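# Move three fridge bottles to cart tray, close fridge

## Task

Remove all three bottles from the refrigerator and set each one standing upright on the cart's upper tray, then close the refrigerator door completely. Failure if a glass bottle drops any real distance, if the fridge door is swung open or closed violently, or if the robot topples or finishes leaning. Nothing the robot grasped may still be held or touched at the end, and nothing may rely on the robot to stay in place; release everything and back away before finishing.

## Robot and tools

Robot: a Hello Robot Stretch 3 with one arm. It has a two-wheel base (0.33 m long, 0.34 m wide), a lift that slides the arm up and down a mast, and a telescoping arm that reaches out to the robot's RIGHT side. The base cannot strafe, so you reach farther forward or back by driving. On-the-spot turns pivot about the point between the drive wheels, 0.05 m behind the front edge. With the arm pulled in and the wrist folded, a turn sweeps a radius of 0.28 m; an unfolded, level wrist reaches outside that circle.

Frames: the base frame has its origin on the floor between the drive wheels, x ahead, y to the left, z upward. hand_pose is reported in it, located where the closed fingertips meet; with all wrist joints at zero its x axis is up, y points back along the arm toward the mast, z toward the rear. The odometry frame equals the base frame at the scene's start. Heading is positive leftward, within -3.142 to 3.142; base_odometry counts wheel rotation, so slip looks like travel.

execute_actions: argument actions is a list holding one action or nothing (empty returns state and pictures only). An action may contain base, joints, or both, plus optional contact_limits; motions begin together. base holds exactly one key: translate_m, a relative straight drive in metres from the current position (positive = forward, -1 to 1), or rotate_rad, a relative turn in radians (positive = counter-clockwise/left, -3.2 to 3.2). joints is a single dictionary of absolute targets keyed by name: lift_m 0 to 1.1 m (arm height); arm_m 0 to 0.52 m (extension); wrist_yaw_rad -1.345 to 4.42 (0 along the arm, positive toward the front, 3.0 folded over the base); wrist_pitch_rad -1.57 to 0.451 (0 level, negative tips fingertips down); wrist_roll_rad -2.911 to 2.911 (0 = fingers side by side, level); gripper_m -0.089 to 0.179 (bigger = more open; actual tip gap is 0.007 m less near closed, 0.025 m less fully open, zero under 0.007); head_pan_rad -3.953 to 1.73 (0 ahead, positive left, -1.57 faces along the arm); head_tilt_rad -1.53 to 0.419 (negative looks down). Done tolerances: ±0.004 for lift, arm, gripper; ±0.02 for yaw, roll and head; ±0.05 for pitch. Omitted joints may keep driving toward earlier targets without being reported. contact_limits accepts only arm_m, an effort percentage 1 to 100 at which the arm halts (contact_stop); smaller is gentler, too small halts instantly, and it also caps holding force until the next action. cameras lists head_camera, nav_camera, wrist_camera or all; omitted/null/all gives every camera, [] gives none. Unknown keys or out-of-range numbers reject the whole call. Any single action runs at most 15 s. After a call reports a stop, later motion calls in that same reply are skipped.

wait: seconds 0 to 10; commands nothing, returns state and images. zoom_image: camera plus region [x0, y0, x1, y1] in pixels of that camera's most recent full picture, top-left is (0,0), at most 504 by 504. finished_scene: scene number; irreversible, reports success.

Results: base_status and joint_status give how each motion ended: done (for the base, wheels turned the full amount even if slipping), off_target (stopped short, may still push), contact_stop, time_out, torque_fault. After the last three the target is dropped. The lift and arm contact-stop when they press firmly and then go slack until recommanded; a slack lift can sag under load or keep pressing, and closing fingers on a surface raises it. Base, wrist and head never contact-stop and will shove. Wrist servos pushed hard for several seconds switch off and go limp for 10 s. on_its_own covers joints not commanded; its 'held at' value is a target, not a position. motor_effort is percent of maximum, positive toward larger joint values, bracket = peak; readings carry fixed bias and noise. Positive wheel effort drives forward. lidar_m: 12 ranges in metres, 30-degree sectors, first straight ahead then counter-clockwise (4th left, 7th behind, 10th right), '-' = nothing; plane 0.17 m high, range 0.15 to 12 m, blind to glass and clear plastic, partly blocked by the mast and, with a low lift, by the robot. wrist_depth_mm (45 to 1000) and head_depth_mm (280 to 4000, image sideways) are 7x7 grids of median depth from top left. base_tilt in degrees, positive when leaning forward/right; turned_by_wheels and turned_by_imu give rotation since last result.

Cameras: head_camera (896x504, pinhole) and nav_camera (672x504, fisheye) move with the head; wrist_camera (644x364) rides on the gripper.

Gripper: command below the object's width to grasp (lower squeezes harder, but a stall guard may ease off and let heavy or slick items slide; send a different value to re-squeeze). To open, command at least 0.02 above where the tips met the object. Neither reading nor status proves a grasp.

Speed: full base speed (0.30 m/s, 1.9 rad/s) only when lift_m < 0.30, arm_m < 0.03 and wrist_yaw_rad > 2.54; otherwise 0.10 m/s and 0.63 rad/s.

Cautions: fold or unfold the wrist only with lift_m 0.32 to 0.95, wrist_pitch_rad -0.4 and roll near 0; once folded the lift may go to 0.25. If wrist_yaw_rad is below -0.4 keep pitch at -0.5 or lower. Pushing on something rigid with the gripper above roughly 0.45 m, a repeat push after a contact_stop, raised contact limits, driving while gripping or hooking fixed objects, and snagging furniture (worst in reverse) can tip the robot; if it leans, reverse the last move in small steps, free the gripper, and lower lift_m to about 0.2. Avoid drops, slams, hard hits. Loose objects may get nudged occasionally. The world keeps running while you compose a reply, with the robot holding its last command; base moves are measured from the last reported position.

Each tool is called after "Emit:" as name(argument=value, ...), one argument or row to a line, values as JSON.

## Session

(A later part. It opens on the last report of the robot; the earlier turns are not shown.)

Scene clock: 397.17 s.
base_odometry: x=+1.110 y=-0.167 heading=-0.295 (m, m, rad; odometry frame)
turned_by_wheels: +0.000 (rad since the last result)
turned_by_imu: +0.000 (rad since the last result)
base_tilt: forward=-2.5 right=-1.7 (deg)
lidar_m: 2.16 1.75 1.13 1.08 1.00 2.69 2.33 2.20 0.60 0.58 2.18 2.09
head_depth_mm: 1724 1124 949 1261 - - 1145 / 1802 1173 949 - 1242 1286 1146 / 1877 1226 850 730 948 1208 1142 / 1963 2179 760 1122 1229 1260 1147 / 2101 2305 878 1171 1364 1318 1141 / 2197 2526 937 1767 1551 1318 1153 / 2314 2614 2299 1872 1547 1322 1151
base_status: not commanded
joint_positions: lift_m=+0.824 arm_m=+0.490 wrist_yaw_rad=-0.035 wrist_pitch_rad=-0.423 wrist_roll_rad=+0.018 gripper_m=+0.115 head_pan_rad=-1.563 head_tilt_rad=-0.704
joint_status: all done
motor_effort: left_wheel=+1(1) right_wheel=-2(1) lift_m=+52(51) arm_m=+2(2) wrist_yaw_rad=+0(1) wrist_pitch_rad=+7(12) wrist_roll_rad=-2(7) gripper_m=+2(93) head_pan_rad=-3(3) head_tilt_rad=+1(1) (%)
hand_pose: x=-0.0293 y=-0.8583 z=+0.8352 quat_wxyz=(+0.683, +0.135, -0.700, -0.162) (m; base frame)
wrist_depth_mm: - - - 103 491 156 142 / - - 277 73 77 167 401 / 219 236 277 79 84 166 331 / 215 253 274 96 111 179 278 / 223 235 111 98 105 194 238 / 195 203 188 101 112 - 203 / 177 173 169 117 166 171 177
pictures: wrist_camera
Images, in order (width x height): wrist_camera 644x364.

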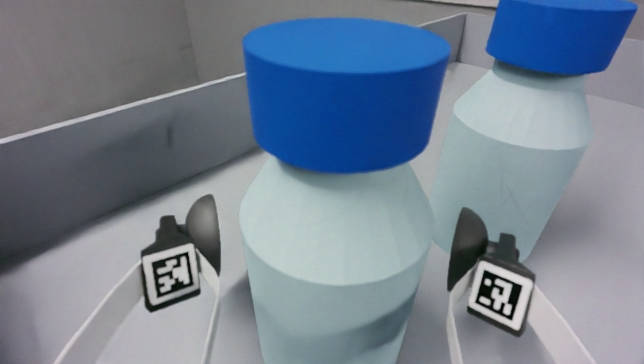

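Emit:
execute_actions(
  actions=[
    {"joints": {"lift_m": 0.95}},
  ],
  cameras=["wrist_camera"],
)

Emit:
execute_actions(
  actions=[
    {"base": {"rotate_rad": 1.731}, "joints": {"arm_m": 0.15, "gripper_m": 0.14, "head_pan_rad": -3.3}},
  ],
  cameras=["nav_camera"],
)

Emit:
execute_actions(
  actions=[
    {"base": {"translate_m": 0.794}, "joints": {"lift_m": 0.58, "arm_m": 0.0, "wrist_pitch_rad": -0.5, "wrist_yaw_rad": -0.05}},
  ],
  cameras=["head_camera"],
)

Emit:
execute_actions(
  actions=[
    {"base": {"rotate_rad": 0.949}, "joints": {"head_pan_rad": -1.57, "head_tilt_rad": -0.8}},
  ],
  cameras=["head_camera", "wrist_camera"],
)

Scene clock: 419.30 s.
base_odometry: x=+1.110 y=-0.167 heading=-0.295 (m, m, rad; odometry frame)
turned_by_wheels: +0.000 (rad since the last result)
turned_by_imu: +0.000 (rad since the last result)
base_tilt: forward=-2.5 right=-1.6 (deg)
lidar_m: 2.16 1.74 1.13 1.08 1.01 2.69 2.33 2.20 0.60 0.58 2.18 2.09
head_depth_mm: 1720 - - 1186 1493 1315 1141 / 1781 - 882 1086 1295 1312 1140 / 1828 1077 914 714 947 1215 1145 / 1920 1077 852 1124 1233 1262 1148 / 2075 2277 918 1172 1366 1319 1148 / 2193 2514 942 1781 1550 1323 1149 / 2305 2589 2313 1875 1554 1315 1156
base_status: not commanded
joint_positions: lift_m=+0.949 arm_m=+0.490 wrist_yaw_rad=-0.035 wrist_pitch_rad=-0.423 wrist_roll_rad=+0.018 gripper_m=+0.115 head_pan_rad=-1.563 head_tilt_rad=-0.704
joint_status: all done
motor_effort: left_wheel=+1(2) right_wheel=-1(2) lift_m=+65(69) arm_m=+2(2) wrist_yaw_rad=-1(0) wrist_pitch_rad=+7(7) wrist_roll_rad=-2(2) gripper_m=+0(1) head_pan_rad=-3(3) head_tilt_rad=+2(1) (%)
hand_pose: x=-0.0293 y=-0.8583 z=+0.9608 quat_wxyz=(+0.683, +0.135, -0.700, -0.162) (m; base frame)
wrist_depth_mm: - - - - - - - / - - - - - - - / - - - - 574 563 - / - - - 450 501 504 471 / - - 371 411 401 390 419 / - 283 347 179 269 - 358 / 260 299 303 156 282 293 310
pictures: wrist_camera
Images, in order (width x height): wrist_camera 644x364.

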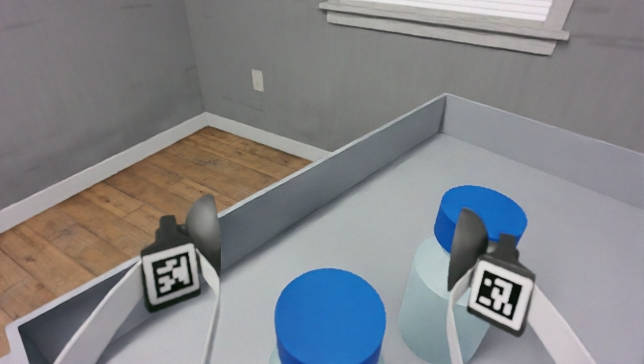

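Scene clock: 423.00 s.
base_odometry: x=+1.110 y=-0.167 heading=+1.436 (m, m, rad; odometry frame)
turned_by_wheels: +1.731 (rad since the last result)
turned_by_imu: +1.771 (rad since the last result)
base_tilt: forward=-2.5 right=-1.6 (deg)
lidar_m: 0.92 0.87 2.33 2.59 2.12 0.58 0.65 2.11 2.09 2.09 1.69 1.13
head_depth_mm: 1729 - - - - - 1122 / 1810 1182 - - - - 1121 / 1892 1172 - - - - 1108 / 1986 2111 - - - - 1101 / 2103 2331 997 - - - - / 2218 2560 919 1850 1583 - - / 2347 2639 2291 1870 1594 - -
base_status: done
joint_positions: lift_m=+0.949 arm_m=+0.150 wrist_yaw_rad=-0.035 wrist_pitch_rad=-0.423 wrist_roll_rad=+0.017 gripper_m=+0.140 head_pan_rad=-3.293 head_tilt_rad=-0.704
joint_status: all done
motor_effort: left_wheel=-2(9) right_wheel=+1(5) lift_m=+65(65) arm_m=-4(4) wrist_yaw_rad=+0(0) wrist_pitch_rad=+7(7) wrist_roll_rad=-2(2) gripper_m=+1(89) head_pan_rad=-2(28) head_tilt_rad=+1(1) (%)
hand_pose: x=-0.0293 y=-0.5189 z=+0.9608 quat_wxyz=(+0.683, +0.135, -0.699, -0.162) (m; base frame)
wrist_depth_mm: - - - - - - - / - - - - - - - / - - - - - - - / - - - - - - - / - - - - - - - / - - - - - - - / - - - - - - -
pictures: nav_camera (sideways: a quarter turn counterclockwise sets it upright)
Images, in order (width x height): nav_camera 672x504.

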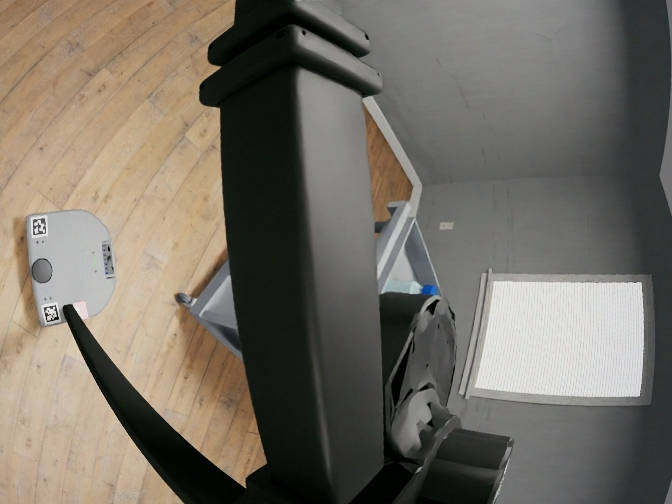

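Scene clock: 432.00 s.
base_odometry: x=+1.217 y=+0.620 heading=+1.436 (m, m, rad; odometry frame)
turned_by_wheels: +0.000 (rad since the last result)
turned_by_imu: +0.002 (rad since the last result)
base_tilt: forward=-2.5 right=-1.7 (deg)
lidar_m: 0.30 0.24 0.24 0.26 2.71 1.50 1.36 2.62 2.60 1.31 0.55 0.53
head_depth_mm: 2261 2524 2346 1854 1533 1308 1167 / 2328 2607 2269 1859 1533 1339 - / 2335 1847 2049 1857 1539 1335 - / 1774 1386 1693 1765 1548 1344 - / 2572 1787 1878 1819 1543 1316 1147 / 2777 2821 2210 1862 1552 1320 1143 / 2979 3065 2388 1872 1553 1325 1148
base_status: done
joint_positions: lift_m=+0.581 arm_m=+0.000 wrist_yaw_rad=-0.050 wrist_pitch_rad=-0.513 wrist_roll_rad=+0.017 gripper_m=+0.140 head_pan_rad=-3.293 head_tilt_rad=-0.704
joint_status: all done
motor_effort: left_wheel=-3(4) right_wheel=+2(4) lift_m=+15(59) arm_m=-4(4) wrist_yaw_rad=+0(1) wrist_pitch_rad=+4(8) wrist_roll_rad=-2(2) gripper_m=+1(0) head_pan_rad=-2(3) head_tilt_rad=+1(0) (%)
hand_pose: x=-0.0320 y=-0.3565 z=+0.5728 quat_wxyz=(+0.674, +0.161, -0.694, -0.198) (m; base frame)
wrist_depth_mm: 274 833 - - - - - / 291 923 - - - - - / 317 370 - - - - - / 543 395 - - - - - / 730 404 925 943 933 965 964 / 659 - 801 805 830 - 816 / 580 583 705 727 717 721 738
pictures: head_camera (sideways: a quarter turn clockwise sets it upright)
Images, in order (width x height): head_camera 896x504.

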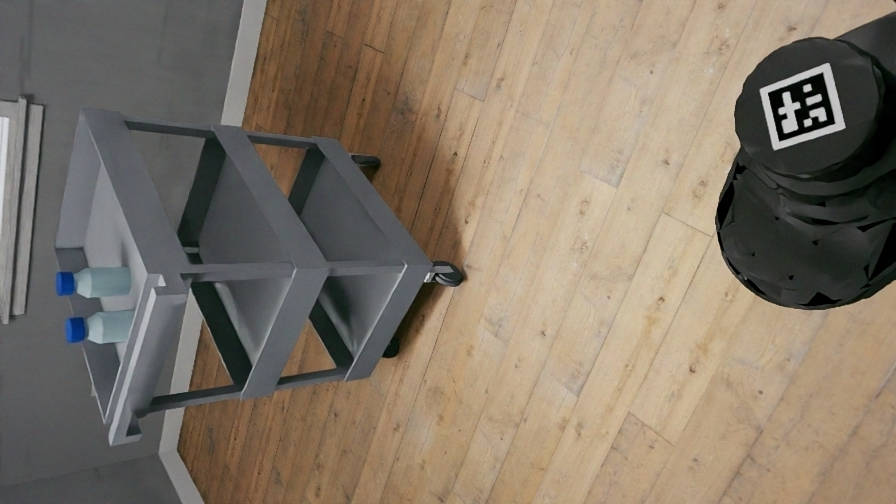

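Scene clock: 434.43 s.
base_odometry: x=+1.217 y=+0.620 heading=+2.384 (m, m, rad; odometry frame)
turned_by_wheels: +0.949 (rad since the last result)
turned_by_imu: +0.970 (rad since the last result)
base_tilt: forward=-2.5 right=-1.7 (deg)
lidar_m: 0.24 0.25 2.77 1.72 1.55 2.65 2.59 1.40 0.55 0.66 0.33 0.25
head_depth_mm: 757 723 631 773 870 1238 1135 / 785 782 632 987 915 1183 - / 786 785 634 1012 920 1197 - / 789 786 635 1012 921 1189 1109 / 785 788 635 1011 923 1201 1121 / 773 764 636 900 893 1041 1053 / 617 614 600 677 734 718 706
base_status: done
joint_positions: lift_m=+0.581 arm_m=+0.000 wrist_yaw_rad=-0.050 wrist_pitch_rad=-0.513 wrist_roll_rad=+0.017 gripper_m=+0.140 head_pan_rad=-1.577 head_tilt_rad=-0.790
joint_status: all done
motor_effort: left_wheel=-2(9) right_wheel=+1(4) lift_m=+15(15) arm_m=-4(4) wrist_yaw_rad=-1(1) wrist_pitch_rad=+4(4) wrist_roll_rad=-2(2) gripper_m=+1(0) head_pan_rad=+2(29) head_tilt_rad=-4(11) (%)
hand_pose: x=-0.0320 y=-0.3565 z=+0.5728 quat_wxyz=(+0.674, +0.161, -0.694, -0.198) (m; base frame)
wrist_depth_mm: 256 353 523 520 570 507 345 / 270 356 413 419 416 422 339 / 297 325 326 330 331 333 319 / 334 367 668 882 854 481 302 / 326 384 713 780 772 550 339 / 326 - 642 667 666 - 373 / 315 471 587 586 585 512 724
pictures: head_camera (sideways: a quarter turn clockwise sets it upright), wrist_camera
Images, in order (width x height): head_camera 896x504, wrist_camera 644x364.

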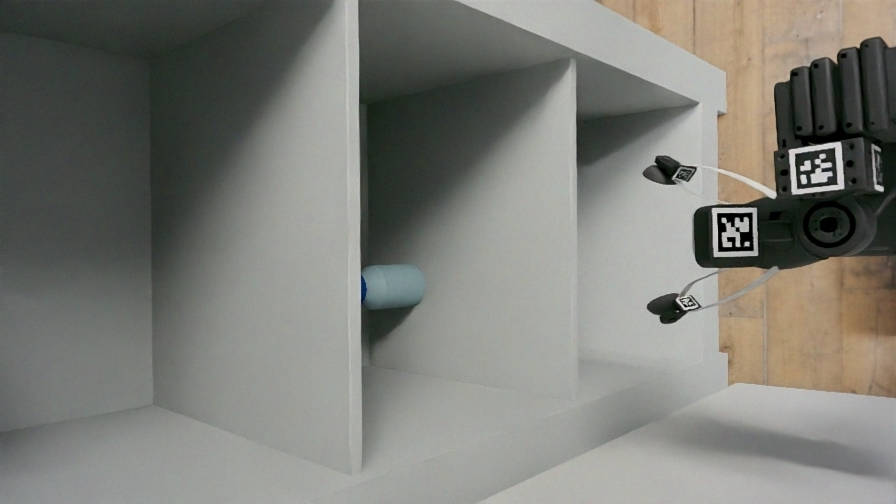

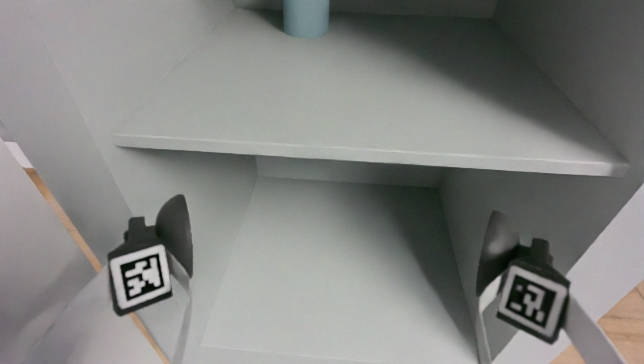

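Emit:
execute_actions(
  actions=[
    {"base": {"translate_m": 0.041}, "joints": {"arm_m": 0.41}, "contact_limits": {"arm_m": 15}},
  ],
  cameras=["head_camera", "wrist_camera"],
)

Scene clock: 440.37 s.
base_odometry: x=+1.187 y=+0.648 heading=+2.384 (m, m, rad; odometry frame)
turned_by_wheels: +0.000 (rad since the last result)
turned_by_imu: +0.000 (rad since the last result)
base_tilt: forward=-2.5 right=-1.7 (deg)
lidar_m: 0.20 0.21 2.77 1.79 1.62 2.70 2.64 1.41 0.58 0.52 0.27 0.20
head_depth_mm: 784 779 630 900 902 1199 1135 / 787 782 631 1007 1135 1185 - / 788 786 632 - 1239 1196 1118 / 786 787 634 - 1236 1202 1126 / 790 785 635 1017 1003 1201 1121 / 736 731 617 722 827 894 868 / 493 491 555 614 606 595 584
base_status: done
joint_positions: lift_m=+0.581 arm_m=+0.410 wrist_yaw_rad=-0.050 wrist_pitch_rad=-0.513 wrist_roll_rad=+0.017 gripper_m=+0.140 head_pan_rad=-1.577 head_tilt_rad=-0.790
joint_status: all done
motor_effort: left_wheel=-3(5) right_wheel=+0(4) lift_m=+15(15) arm_m=+2(1) wrist_yaw_rad=+0(1) wrist_pitch_rad=+4(4) wrist_roll_rad=-2(2) gripper_m=+1(1) head_pan_rad=+2(2) head_tilt_rad=-3(4) (%)
contact_limits: arm_m 15 (drawing in: default 20, maximum 32; extending or still: default 25, maximum 42)
hand_pose: x=-0.0321 y=-0.7658 z=+0.5728 quat_wxyz=(+0.674, +0.161, -0.694, -0.198) (m; base frame)
wrist_depth_mm: 180 242 254 126 235 239 233 / 182 244 283 143 261 263 257 / 184 248 310 150 285 292 283 / 186 249 268 162 263 273 274 / 188 226 229 189 225 239 233 / 187 - 200 202 202 - 203 / - 177 177 177 179 175 179
pictures: head_camera (sideways: a quarter turn clockwise sets it upright), wrist_camera
Images, in order (width x height): head_camera 896x504, wrist_camera 644x364.

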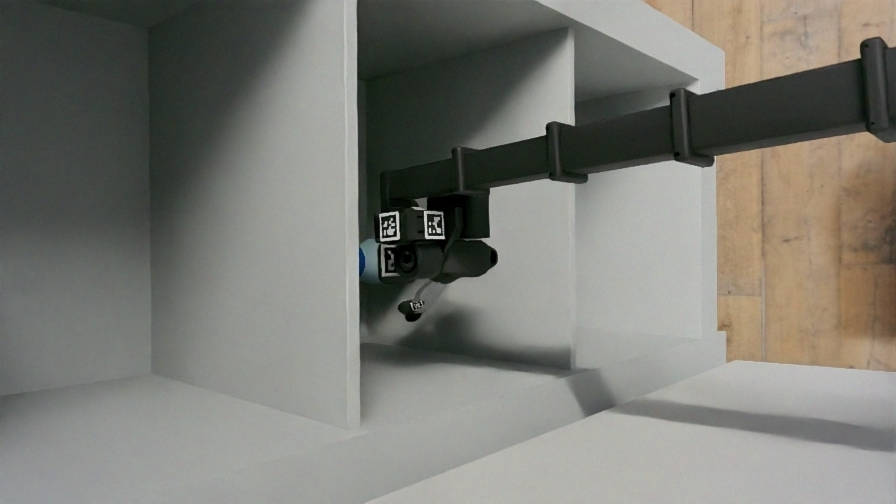

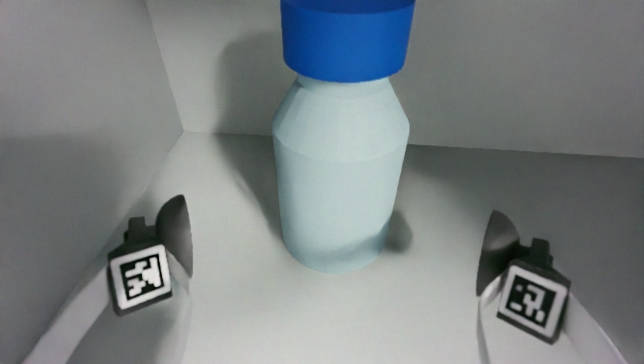

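Emit:
execute_actions(
  actions=[
    {"joints": {"arm_m": 0.471, "gripper_m": 0.12}},
  ],
  cameras=["wrist_camera"],
)

Emit:
execute_actions(
  actions=[
    {"joints": {"gripper_m": 0.031}},
  ],
  cameras=[],
)

Emit:
execute_actions(
  actions=[
    {"joints": {"lift_m": 0.605}},
  ],
  cameras=["head_camera", "wrist_camera"],
)

Scene clock: 445.87 s.
base_odometry: x=+1.187 y=+0.648 heading=+2.384 (m, m, rad; odometry frame)
turned_by_wheels: +0.000 (rad since the last result)
turned_by_imu: +0.000 (rad since the last result)
base_tilt: forward=-2.5 right=-1.7 (deg)
lidar_m: 0.20 0.21 2.76 1.79 1.62 2.70 2.64 1.41 0.58 0.52 0.27 0.20
head_depth_mm: 785 781 631 898 902 1194 1135 / 790 782 632 1009 1133 1164 - / 788 784 633 987 1245 1199 1114 / 786 782 624 964 1234 1197 1117 / 787 790 635 1010 1003 1194 1121 / 735 730 616 723 827 892 866 / 493 491 555 613 605 594 583
base_status: not commanded
joint_positions: lift_m=+0.581 arm_m=+0.471 wrist_yaw_rad=-0.050 wrist_pitch_rad=-0.513 wrist_roll_rad=+0.017 gripper_m=+0.120 head_pan_rad=-1.577 head_tilt_rad=-0.790
joint_status: all done
motor_effort: left_wheel=-3(3) right_wheel=+1(1) lift_m=+15(15) arm_m=+2(2) wrist_yaw_rad=+0(1) wrist_pitch_rad=+4(4) wrist_roll_rad=-2(2) gripper_m=+0(79) head_pan_rad=+2(2) head_tilt_rad=-4(4) (%)
hand_pose: x=-0.0321 y=-0.8268 z=+0.5728 quat_wxyz=(+0.674, +0.161, -0.694, -0.198) (m; base frame)
wrist_depth_mm: 174 197 193 107 179 182 178 / 177 216 214 79 80 201 196 / 179 235 239 79 81 223 218 / 181 246 259 98 105 251 244 / 184 222 218 103 109 239 233 / 185 204 194 108 124 - 203 / 176 176 177 133 171 175 180
pictures: wrist_camera
Images, in order (width x height): wrist_camera 644x364.

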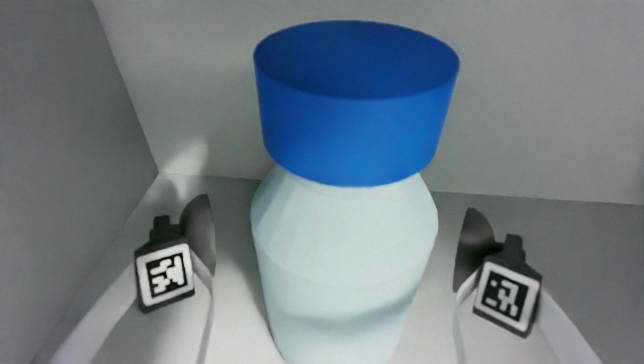

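Scene clock: 447.23 s.
base_odometry: x=+1.187 y=+0.648 heading=+2.384 (m, m, rad; odometry frame)
turned_by_wheels: +0.000 (rad since the last result)
turned_by_imu: +0.000 (rad since the last result)
base_tilt: forward=-2.5 right=-1.6 (deg)
lidar_m: 0.20 0.21 2.76 1.79 1.62 2.70 2.63 1.42 0.58 0.52 0.27 0.20
head_depth_mm: 784 779 632 899 906 1194 1136 / 787 783 632 1011 1136 1160 - / 788 784 634 987 1246 1196 1117 / 786 786 624 964 1236 1198 1122 / 787 788 635 1013 1004 1199 1117 / 737 731 616 724 825 892 870 / 493 492 554 614 605 595 583
base_status: not commanded
joint_positions: lift_m=+0.581 arm_m=+0.471 wrist_yaw_rad=-0.052 wrist_pitch_rad=-0.519 wrist_roll_rad=+0.017 gripper_m=+0.032 head_pan_rad=-1.577 head_tilt_rad=-0.790
joint_status: all done
motor_effort: left_wheel=-3(4) right_wheel=+1(3) lift_m=+16(16) arm_m=+2(2) wrist_yaw_rad=+2(3) wrist_pitch_rad=+5(6) wrist_roll_rad=-2(2) gripper_m=-24(99) head_pan_rad=+2(2) head_tilt_rad=-4(5) (%)
hand_pose: x=-0.0325 y=-0.8260 z=+0.5715 quat_wxyz=(+0.673, +0.162, -0.693, -0.201) (m; base frame)
wrist_depth_mm: 175 198 192 102 179 182 180 / 178 216 210 76 78 201 197 / 180 236 238 75 78 224 218 / 182 246 260 85 104 251 246 / 185 221 112 99 104 230 232 / 185 198 126 102 109 201 200 / 175 175 175 124 171 177 178
pictures: none
No camera images: the call's "cameras" was empty. Leave "cameras" out to get every camera's image.

Scene clock: 448.23 s.
base_odometry: x=+1.187 y=+0.648 heading=+2.384 (m, m, rad; odometry frame)
turned_by_wheels: +0.000 (rad since the last result)
turned_by_imu: +0.000 (rad since the last result)
base_tilt: forward=-2.5 right=-1.6 (deg)
lidar_m: 0.20 0.21 2.77 1.79 1.62 2.70 2.63 1.41 0.58 0.52 0.27 0.20
head_depth_mm: 783 780 630 899 904 1191 1139 / 786 781 632 1005 913 - - / 786 782 631 987 1231 1200 1118 / 788 785 623 988 1233 1201 1120 / 787 786 636 1010 1003 1198 1120 / 736 729 616 722 827 890 869 / 493 491 553 613 606 596 583
base_status: not commanded
joint_positions: lift_m=+0.604 arm_m=+0.471 wrist_yaw_rad=-0.052 wrist_pitch_rad=-0.550 wrist_roll_rad=+0.017 gripper_m=+0.035 head_pan_rad=-1.577 head_tilt_rad=-0.790
joint_status: all done
motor_effort: left_wheel=-3(4) right_wheel=+1(2) lift_m=+71(75) arm_m=+2(2) wrist_yaw_rad=+1(2) wrist_pitch_rad=+16(17) wrist_roll_rad=-2(2) gripper_m=-21(23) head_pan_rad=+2(2) head_tilt_rad=-4(4) (%)
hand_pose: x=-0.0322 y=-0.8212 z=+0.5883 quat_wxyz=(+0.670, +0.173, -0.691, -0.211) (m; base frame)
wrist_depth_mm: 175 199 195 104 183 185 181 / 178 220 216 76 81 204 200 / 180 241 244 76 79 230 224 / 182 248 273 86 110 260 254 / 185 236 113 99 105 248 249 / 187 214 126 103 109 218 218 / 184 192 192 124 186 194 193
pictures: head_camera (sideways: a quarter turn clockwise sets it upright), wrist_camera
Images, in order (width x height): head_camera 896x504, wrist_camera 644x364.

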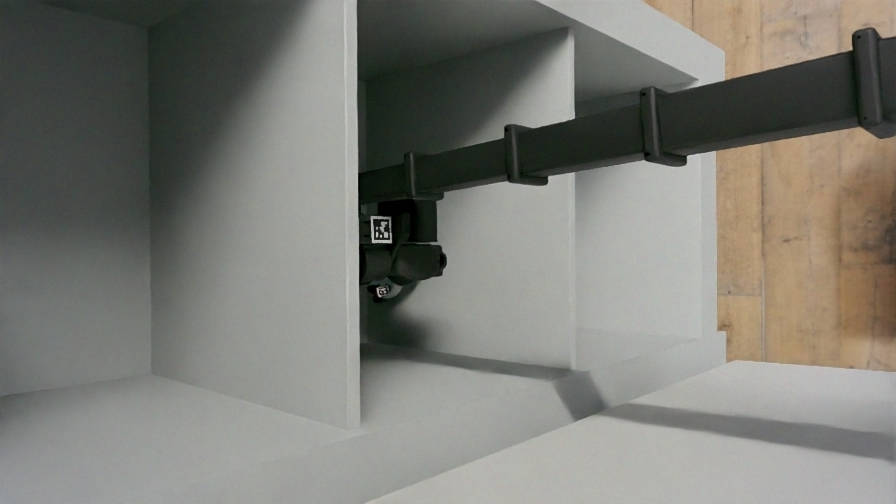

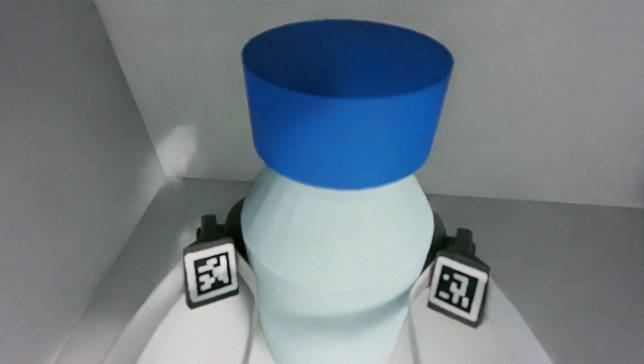

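Emit:
execute_actions(
  actions=[
    {"base": {"translate_m": -0.15}, "joints": {"arm_m": 0.0}},
  ],
  cameras=[],
)

Emit:
execute_actions(
  actions=[
    {"base": {"rotate_rad": -1.52}, "joints": {"lift_m": 0.85}},
  ],
  cameras=["wrist_camera"],
)

Emit:
execute_actions(
  actions=[
    {"base": {"translate_m": -0.8}, "joints": {"lift_m": 0.98, "arm_m": 0.4, "head_tilt_rad": -0.7}},
  ],
  cameras=["nav_camera"],
)

Emit:
execute_actions(
  actions=[
    {"base": {"rotate_rad": -0.912}},
  ],
)

Scene clock: 477.63 s.
base_odometry: x=+1.296 y=+0.545 heading=+2.384 (m, m, rad; odometry frame)
turned_by_wheels: +0.000 (rad since the last result)
turned_by_imu: +0.000 (rad since the last result)
base_tilt: forward=-2.5 right=-1.7 (deg)
lidar_m: 0.35 0.36 2.77 1.52 1.37 2.54 2.49 1.40 0.50 0.74 0.48 0.36
head_depth_mm: 436 469 531 665 1451 1261 1133 / 654 661 601 687 844 1217 - / 779 785 634 986 918 1162 - / 780 785 635 1011 897 655 1107 / 778 788 636 1016 919 1198 1123 / 779 791 637 1016 918 1201 1121 / 779 791 637 927 890 1020 1029
base_status: done
joint_positions: lift_m=+0.604 arm_m=+0.000 wrist_yaw_rad=-0.050 wrist_pitch_rad=-0.551 wrist_roll_rad=+0.017 gripper_m=+0.035 head_pan_rad=-1.577 head_tilt_rad=-0.790
joint_status: all done
motor_effort: left_wheel=-2(9) right_wheel=+1(3) lift_m=+70(70) arm_m=-4(4) wrist_yaw_rad=+0(1) wrist_pitch_rad=+16(16) wrist_roll_rad=-2(2) gripper_m=-21(21) head_pan_rad=+2(2) head_tilt_rad=-3(4) (%)
hand_pose: x=-0.0318 y=-0.3506 z=+0.5880 quat_wxyz=(+0.670, +0.174, -0.690, -0.211) (m; base frame)
wrist_depth_mm: 378 506 547 104 466 303 207 / 382 421 401 76 80 298 227 / 347 340 329 76 79 291 251 / 392 554 832 86 110 307 306 / 425 570 113 99 105 344 943 / 476 541 126 103 109 778 831 / 461 607 605 124 490 706 736
pictures: none
No camera images: the call's "cameras" was empty. Leave "cameras" out to get every camera's image.

Scene clock: 481.03 s.
base_odometry: x=+1.296 y=+0.545 heading=+0.864 (m, m, rad; odometry frame)
turned_by_wheels: -1.520 (rad since the last result)
turned_by_imu: -1.555 (rad since the last result)
base_tilt: forward=-2.5 right=-1.6 (deg)
lidar_m: 0.89 0.46 0.35 0.35 0.37 2.76 1.43 1.31 2.52 2.48 1.35 0.50
head_depth_mm: 2124 2399 2069 1706 1509 - 1063 / 2137 2409 2067 1708 1514 - 1076 / 2160 2422 2083 1715 - - 1081 / 2151 2424 2063 1680 - 1244 1101 / 2161 2446 2088 1713 1457 1264 1123 / 2181 2451 2091 1711 1453 1272 1119 / 2176 2435 2104 1726 1460 1264 1124
base_status: done
joint_positions: lift_m=+0.849 arm_m=+0.000 wrist_yaw_rad=-0.050 wrist_pitch_rad=-0.552 wrist_roll_rad=+0.017 gripper_m=+0.035 head_pan_rad=-1.577 head_tilt_rad=-0.790
joint_status: all done
motor_effort: left_wheel=+4(10) right_wheel=-3(6) lift_m=+70(72) arm_m=-4(4) wrist_yaw_rad=+0(0) wrist_pitch_rad=+16(16) wrist_roll_rad=-2(2) gripper_m=-21(21) head_pan_rad=+2(2) head_tilt_rad=-3(4) (%)
hand_pose: x=-0.0318 y=-0.3506 z=+0.8329 quat_wxyz=(+0.670, +0.174, -0.690, -0.211) (m; base frame)
wrist_depth_mm: - - - 105 - - - / - - - 76 81 - - / - - - 76 79 - - / - - - 86 110 - - / - - 113 99 105 - - / - - 126 103 109 - - / 954 979 980 124 950 963 974
pictures: wrist_camera
Images, in order (width x height): wrist_camera 644x364.

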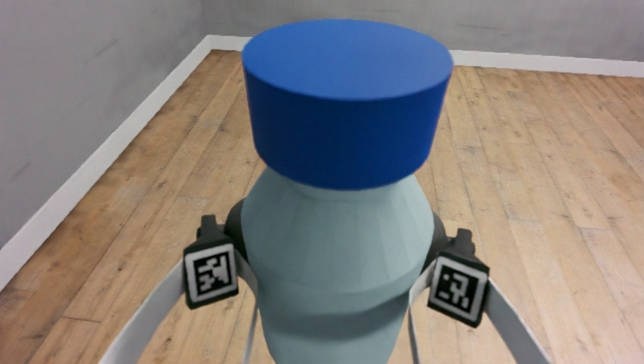

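Scene clock: 490.20 s.
base_odometry: x=+0.777 y=-0.063 heading=+0.864 (m, m, rad; odometry frame)
turned_by_wheels: +0.000 (rad since the last result)
turned_by_imu: +0.000 (rad since the last result)
base_tilt: forward=-2.4 right=-1.6 (deg)
lidar_m: 1.24 0.77 2.41 1.99 2.49 1.95 0.94 0.60 0.63 2.40 2.38 1.88
head_depth_mm: 1988 - 2252 1855 1538 1319 1130 / 1956 2332 2351 1873 1534 1311 1139 / - 2405 2365 1861 1544 1308 1144 / 1967 - 2226 1876 1546 1319 1146 / 2040 2311 2365 1875 1550 1320 1147 / 2042 2314 2378 1871 1553 1315 1151 / 2074 2321 2370 1888 1557 1321 1153
base_status: done
joint_positions: lift_m=+0.979 arm_m=+0.400 wrist_yaw_rad=-0.050 wrist_pitch_rad=-0.553 wrist_roll_rad=+0.017 gripper_m=+0.035 head_pan_rad=-1.577 head_tilt_rad=-0.705
joint_status: all done
motor_effort: left_wheel=+3(5) right_wheel=-2(6) lift_m=+70(70) arm_m=+2(2) wrist_yaw_rad=+0(0) wrist_pitch_rad=+16(17) wrist_roll_rad=-2(2) gripper_m=-20(22) head_pan_rad=+2(2) head_tilt_rad=+1(8) (%)
hand_pose: x=-0.0318 y=-0.7498 z=+0.9627 quat_wxyz=(+0.670, +0.174, -0.690, -0.212) (m; base frame)
wrist_depth_mm: - - - 105 - - - / - - - 76 81 - - / - - - 76 79 - - / - - - 86 110 - - / - - 112 99 105 - - / - - 126 103 109 - - / - - - 124 - - -
pictures: nav_camera (sideways: a quarter turn counterclockwise sets it upright)
Images, in order (width x height): nav_camera 672x504.

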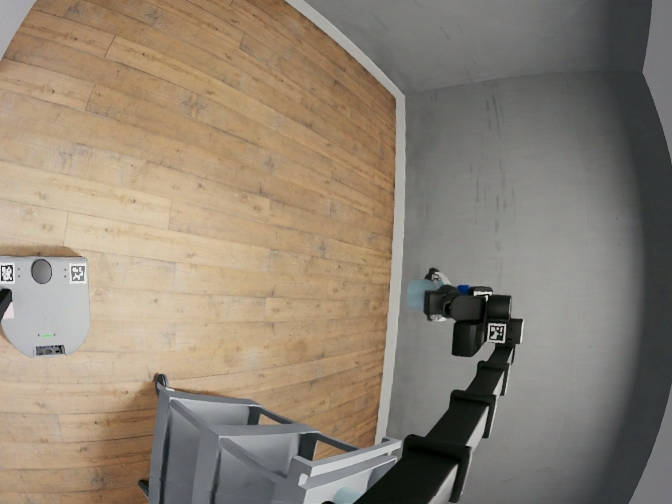

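Scene clock: 492.80 s.
base_odometry: x=+0.777 y=-0.063 heading=-0.047 (m, m, rad; odometry frame)
turned_by_wheels: -0.912 (rad since the last result)
turned_by_imu: -0.932 (rad since the last result)
base_tilt: forward=-2.5 right=-1.6 (deg)
lidar_m: 2.17 1.29 0.92 0.77 2.38 1.99 2.25 1.94 0.80 0.60 0.88 2.40
head_depth_mm: 1692 - 2160 1703 1538 1306 1143 / 1769 1125 988 1222 1430 1311 1141 / - 1135 916 1189 1361 1310 1144 / 2109 - 853 1125 1059 1257 1144 / 2322 2511 898 770 1021 1248 1149 / 2498 2686 889 1097 1443 1321 1153 / 2347 2513 920 1822 1556 1324 1151
base_status: done
joint_positions: lift_m=+0.979 arm_m=+0.400 wrist_yaw_rad=-0.051 wrist_pitch_rad=-0.553 wrist_roll_rad=+0.017 gripper_m=+0.035 head_pan_rad=-1.577 head_tilt_rad=-0.705
joint_status: not commanded
motor_effort: left_wheel=+3(10) right_wheel=-3(9) lift_m=+70(70) arm_m=+2(3) wrist_yaw_rad=+1(2) wrist_pitch_rad=+16(16) wrist_roll_rad=-2(2) gripper_m=-21(20) head_pan_rad=+2(2) head_tilt_rad=+2(2) (%)
hand_pose: x=-0.0320 y=-0.7498 z=+0.9627 quat_wxyz=(+0.670, +0.174, -0.690, -0.212) (m; base frame)
wrist_depth_mm: - - - 104 - - - / - - 493 76 81 575 - / - 436 298 76 79 517 464 / 402 427 313 86 110 450 441 / 371 382 113 99 105 389 392 / 314 339 126 103 109 344 349 / 282 300 302 124 292 302 -
pictures: head_camera (sideways: a quarter turn clockwise sets it upright), nav_camera (sideways: a quarter turn counterclockwise sets it upright), wrist_camera
Images, in order (width x height): head_camera 896x504, nav_camera 672x504, wrist_camera 644x364.

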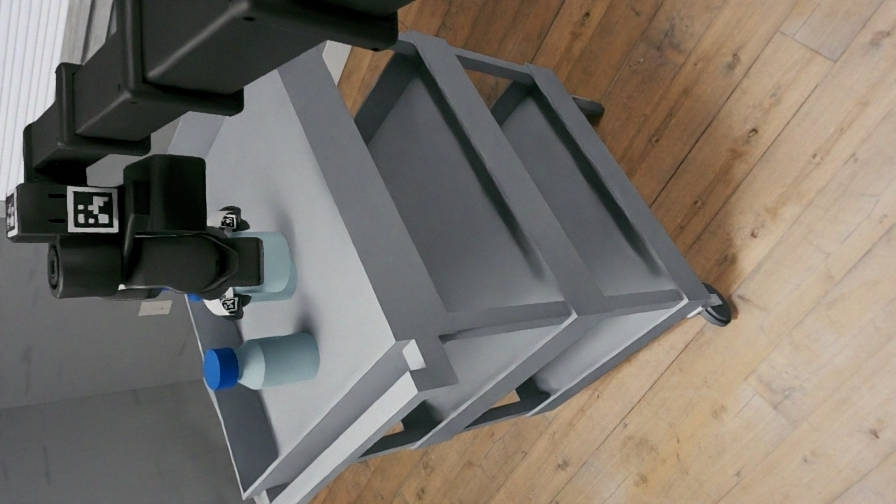

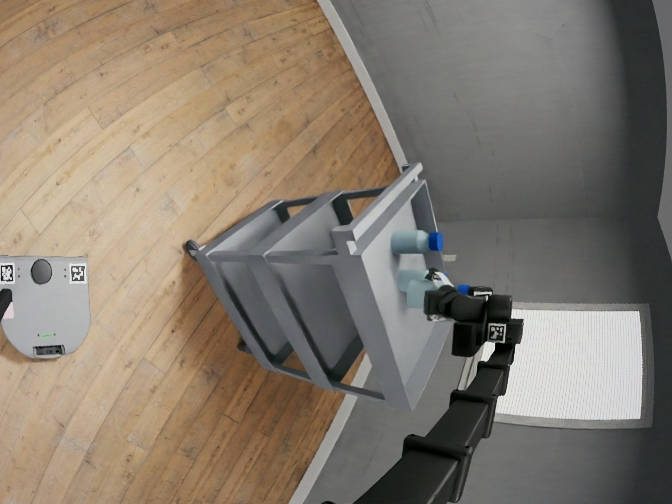

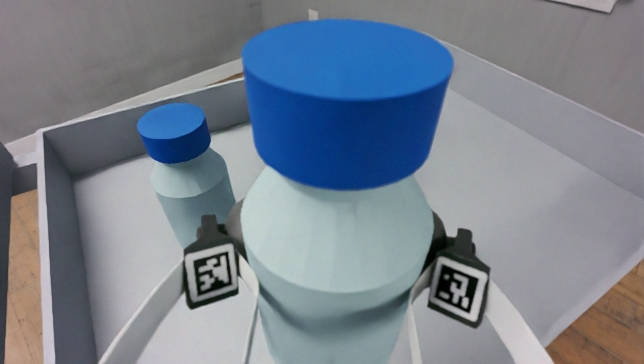

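Emit:
execute_actions(
  actions=[],
)

Scene clock: 503.67 s.
base_odometry: x=+0.777 y=-0.063 heading=-0.047 (m, m, rad; odometry frame)
turned_by_wheels: +0.000 (rad since the last result)
turned_by_imu: +0.000 (rad since the last result)
base_tilt: forward=-2.6 right=-1.7 (deg)
lidar_m: 2.17 1.29 0.91 0.77 2.39 1.99 2.25 1.93 0.80 0.60 0.88 2.40
head_depth_mm: 1689 - 2159 1702 1527 1316 1145 / 1765 1128 989 1225 1430 1311 1146 / - 1134 917 1192 1371 1318 1144 / 2098 - 855 1124 1060 1263 1149 / 2335 2482 897 770 1020 1248 1148 / 2485 2713 888 1096 1443 1316 1150 / 2345 2542 923 1831 1550 1329 1151
base_status: done
joint_positions: lift_m=+0.979 arm_m=+0.400 wrist_yaw_rad=-0.051 wrist_pitch_rad=-0.553 wrist_roll_rad=+0.017 gripper_m=+0.035 head_pan_rad=-1.577 head_tilt_rad=-0.705
joint_status: not commanded
motor_effort: left_wheel=+2(10) right_wheel=-3(9) lift_m=+70(70) arm_m=+1(3) wrist_yaw_rad=+1(2) wrist_pitch_rad=+16(16) wrist_roll_rad=-2(2) gripper_m=-20(20) head_pan_rad=+2(2) head_tilt_rad=+2(2) (%)
hand_pose: x=-0.0320 y=-0.7498 z=+0.9627 quat_wxyz=(+0.670, +0.174, -0.690, -0.212) (m; base frame)
wrist_depth_mm: - - - 104 - - - / - - 494 76 80 579 - / - 432 298 76 79 520 462 / 408 429 314 86 110 451 440 / 370 380 113 99 105 393 389 / 316 339 126 103 109 341 353 / 282 301 302 123 291 304 -
pictures: head_camera (sideways: a quarter turn clockwise sets it upright), nav_camera (sideways: a quarter turn counterclockwise sets it upright), wrist_camera
Images, in order (width x height): head_camera 896x504, nav_camera 672x504, wrist_camera 644x364.

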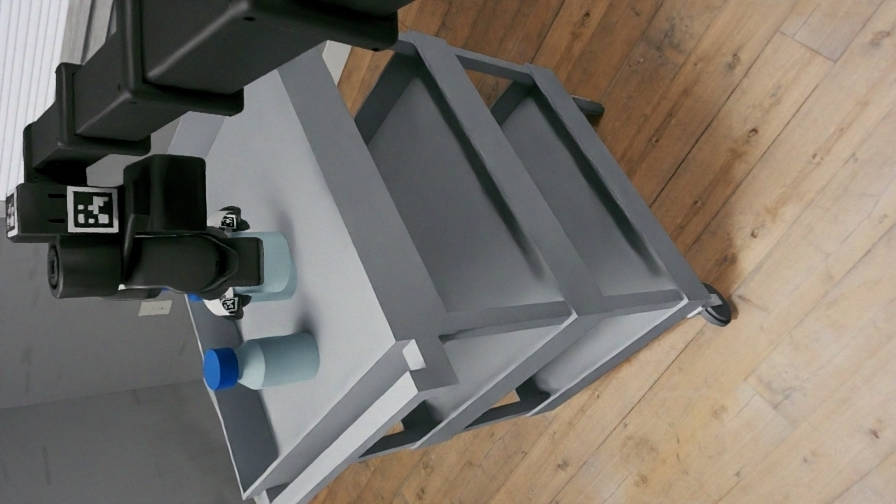

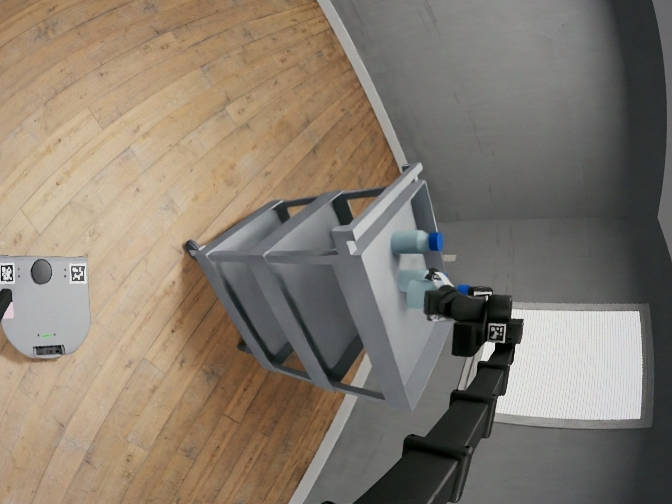

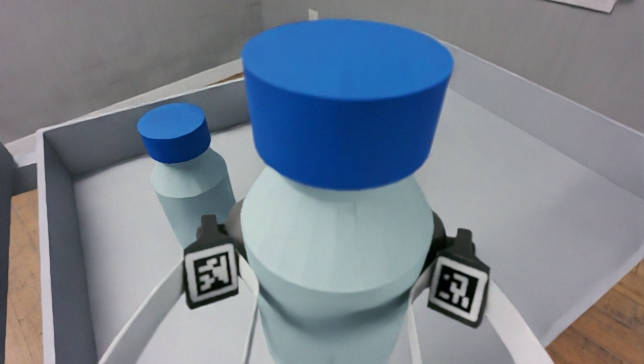

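Emit:
execute_actions(
  actions=[
    {"joints": {"arm_m": 0.465, "lift_m": 0.862}},
  ],
  cameras=["head_camera", "wrist_camera"],
)

Scene clock: 507.37 s.
base_odometry: x=+0.777 y=-0.063 heading=-0.047 (m, m, rad; odometry frame)
turned_by_wheels: +0.000 (rad since the last result)
turned_by_imu: +0.000 (rad since the last result)
base_tilt: forward=-2.6 right=-1.6 (deg)
lidar_m: 2.17 1.29 0.92 0.77 2.39 1.99 2.25 1.93 0.80 0.60 0.88 2.40
head_depth_mm: 1701 1827 1024 - - 1285 1122 / 1819 1160 - 1188 1429 1314 1145 / 1948 2083 828 1191 1360 1312 1145 / 2136 2319 845 1122 1064 1262 1146 / 2329 2410 888 770 1017 1250 1147 / 2498 2704 889 1094 1442 1318 1150 / 2346 2519 924 1828 1548 1321 1153
base_status: not commanded
joint_positions: lift_m=+0.863 arm_m=+0.465 wrist_yaw_rad=-0.051 wrist_pitch_rad=-0.553 wrist_roll_rad=+0.017 gripper_m=+0.035 head_pan_rad=-1.577 head_tilt_rad=-0.705
joint_status: all done
motor_effort: left_wheel=+4(4) right_wheel=-3(3) lift_m=+20(68) arm_m=+2(3) wrist_yaw_rad=+1(1) wrist_pitch_rad=+17(17) wrist_roll_rad=-2(2) gripper_m=-22(20) head_pan_rad=+2(3) head_tilt_rad=+1(1) (%)
hand_pose: x=-0.0320 y=-0.8148 z=+0.8462 quat_wxyz=(+0.670, +0.174, -0.690, -0.212) (m; base frame)
wrist_depth_mm: 152 347 382 105 497 461 393 / 173 188 383 76 81 408 383 / 183 190 314 76 79 331 331 / 264 211 266 86 110 277 281 / 237 231 113 99 105 241 240 / 207 208 126 103 109 211 212 / 186 186 186 124 181 188 189
pictures: head_camera (sideways: a quarter turn clockwise sets it upright), wrist_camera
Images, in order (width x height): head_camera 896x504, wrist_camera 644x364.

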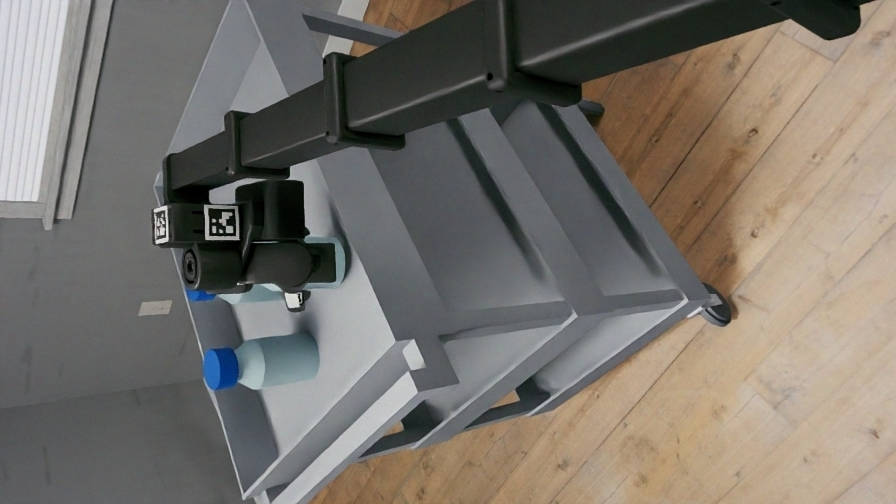

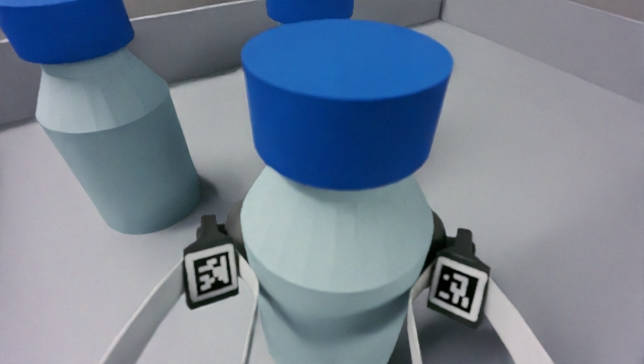

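Emit:
execute_actions(
  actions=[
    {"joints": {"lift_m": 0.849}},
  ],
  cameras=[],
)

Scene clock: 510.13 s.
base_odometry: x=+0.777 y=-0.063 heading=-0.047 (m, m, rad; odometry frame)
turned_by_wheels: +0.000 (rad since the last result)
turned_by_imu: +0.000 (rad since the last result)
base_tilt: forward=-2.4 right=-1.8 (deg)
lidar_m: 2.17 1.29 0.91 0.77 2.39 1.99 2.25 1.93 0.80 0.60 0.88 2.40
head_depth_mm: 1710 1830 1030 1849 - - 1139 / 1819 1164 990 - 1436 1314 1141 / 1965 2079 813 1186 1364 1315 1144 / 2132 2289 774 1123 1062 1261 1144 / 2329 2419 889 770 1015 1251 1148 / 2506 2715 888 1096 1447 1322 1150 / 2348 2512 924 1820 1547 1320 1150
base_status: not commanded
joint_positions: lift_m=+0.850 arm_m=+0.465 wrist_yaw_rad=-0.051 wrist_pitch_rad=-0.541 wrist_roll_rad=+0.017 gripper_m=+0.035 head_pan_rad=-1.577 head_tilt_rad=-0.704
joint_status: all done
motor_effort: left_wheel=+3(4) right_wheel=-2(2) lift_m=+17(26) arm_m=+2(3) wrist_yaw_rad=+1(0) wrist_pitch_rad=+13(17) wrist_roll_rad=-2(2) gripper_m=-21(21) head_pan_rad=+2(2) head_tilt_rad=+1(1) (%)
hand_pose: x=-0.0321 y=-0.8167 z=+0.8359 quat_wxyz=(+0.671, +0.170, -0.691, -0.208) (m; base frame)
wrist_depth_mm: 152 344 378 102 483 464 381 / 166 183 356 76 78 397 378 / 178 190 300 74 78 319 321 / 251 209 252 85 104 266 266 / 224 221 112 99 105 229 229 / 196 197 126 103 108 200 201 / 175 176 176 125 172 177 179
pictures: none
No camera images: the call's "cameras" was empty. Leave "cameras" out to get every camera's image.

Touching the tray. Release.

Emit:
execute_actions(
  actions=[
    {"joints": {"gripper_m": 0.105}},
  ],
  cameras=["wrist_camera"],
)

Emit:
execute_actions(
  actions=[
    {"joints": {"lift_m": 0.975}},
  ],
  cameras=["head_camera", "wrist_camera"],
)

Scene clock: 513.20 s.
base_odometry: x=+0.777 y=-0.063 heading=-0.047 (m, m, rad; odometry frame)
turned_by_wheels: +0.000 (rad since the last result)
turned_by_imu: +0.000 (rad since the last result)
base_tilt: forward=-2.5 right=-1.6 (deg)
lidar_m: 2.17 1.29 0.92 0.77 2.38 1.99 2.25 1.93 0.80 0.60 0.88 2.40
head_depth_mm: 1700 1832 1030 1855 - - 1140 / 1815 1160 987 - 1428 1309 1140 / 1979 2071 814 1191 1361 1316 1143 / 2137 2296 773 1122 1063 1263 1145 / 2329 2407 887 770 1016 1246 1145 / 2484 2693 889 1099 1442 1319 1148 / 2339 2527 922 1835 1555 1324 1149
base_status: not commanded
joint_positions: lift_m=+0.850 arm_m=+0.465 wrist_yaw_rad=-0.051 wrist_pitch_rad=-0.524 wrist_roll_rad=+0.017 gripper_m=+0.105 head_pan_rad=-1.577 head_tilt_rad=-0.704
joint_status: all done
motor_effort: left_wheel=+3(3) right_wheel=-3(3) lift_m=+17(18) arm_m=+1(1) wrist_yaw_rad=+1(1) wrist_pitch_rad=+7(13) wrist_roll_rad=-2(2) gripper_m=+1(92) head_pan_rad=+2(2) head_tilt_rad=+1(1) (%)
hand_pose: x=-0.0322 y=-0.8192 z=+0.8393 quat_wxyz=(+0.673, +0.164, -0.693, -0.202) (m; base frame)
wrist_depth_mm: 150 348 391 190 510 460 391 / 167 186 383 86 87 415 381 / 175 187 311 75 78 329 333 / 251 206 260 85 103 274 276 / 231 224 117 102 108 243 237 / 200 204 193 105 114 211 206 / 182 179 180 125 175 178 183
pictures: wrist_camera
Images, in order (width x height): wrist_camera 644x364.

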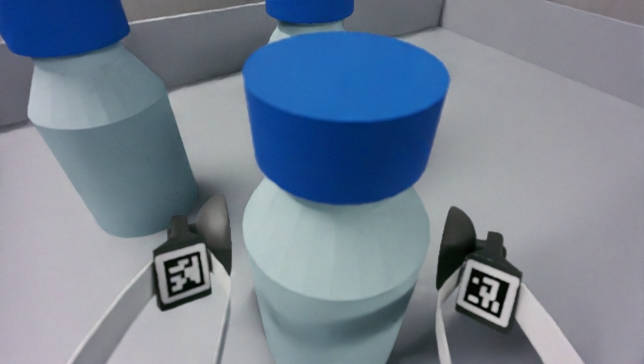

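Scene clock: 515.17 s.
base_odometry: x=+0.777 y=-0.063 heading=-0.047 (m, m, rad; odometry frame)
turned_by_wheels: +0.000 (rad since the last result)
turned_by_imu: +0.000 (rad since the last result)
base_tilt: forward=-2.6 right=-1.7 (deg)
lidar_m: 2.18 1.29 0.92 0.77 2.39 1.99 2.25 1.93 0.80 0.60 0.88 2.40
head_depth_mm: 1693 - - 1697 1536 1305 1145 / 1772 1122 987 1222 1428 1314 1142 / - 1172 916 1188 1367 1310 1145 / - - 827 1126 1062 1261 1146 / 2337 2461 895 770 1013 1247 1150 / 2499 2702 887 1098 1436 1322 1151 / 2348 2568 924 1825 1544 1322 1151
base_status: not commanded
joint_positions: lift_m=+0.974 arm_m=+0.465 wrist_yaw_rad=-0.051 wrist_pitch_rad=-0.523 wrist_roll_rad=+0.017 gripper_m=+0.105 head_pan_rad=-1.577 head_tilt_rad=-0.704
joint_status: all done
motor_effort: left_wheel=+4(3) right_wheel=-3(2) lift_m=+66(67) arm_m=+2(2) wrist_yaw_rad=+0(0) wrist_pitch_rad=+7(7) wrist_roll_rad=-2(2) gripper_m=+0(0) head_pan_rad=+2(2) head_tilt_rad=+2(1) (%)
hand_pose: x=-0.0322 y=-0.8193 z=+0.9641 quat_wxyz=(+0.673, +0.164, -0.693, -0.202) (m; base frame)
wrist_depth_mm: - - - - - - - / - - - - 603 - - / - - 480 513 560 520 - / 382 243 461 295 469 470 427 / 379 253 392 324 395 408 400 / 338 342 333 183 346 354 351 / 303 301 304 166 303 301 307
pictures: head_camera (sideways: a quarter turn clockwise sets it upright), wrist_camera
Images, in order (width x height): head_camera 896x504, wrist_camera 644x364.

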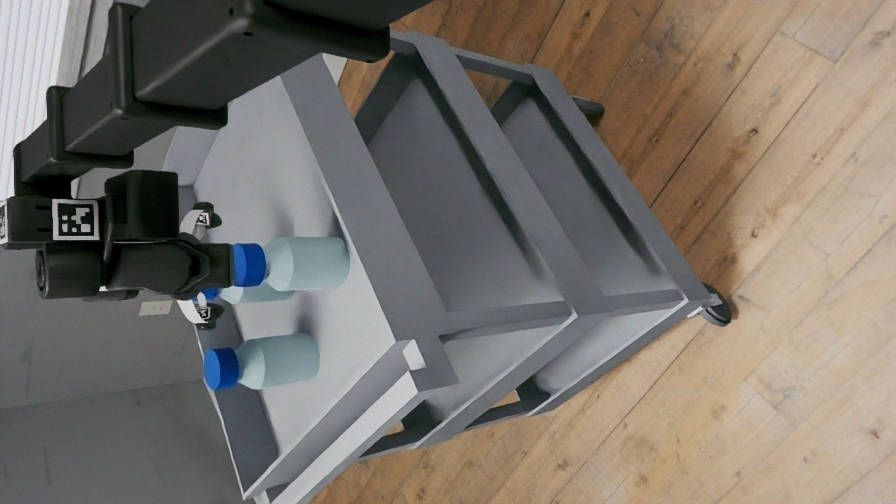

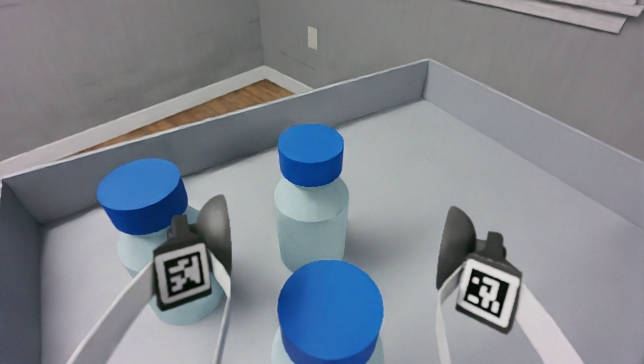

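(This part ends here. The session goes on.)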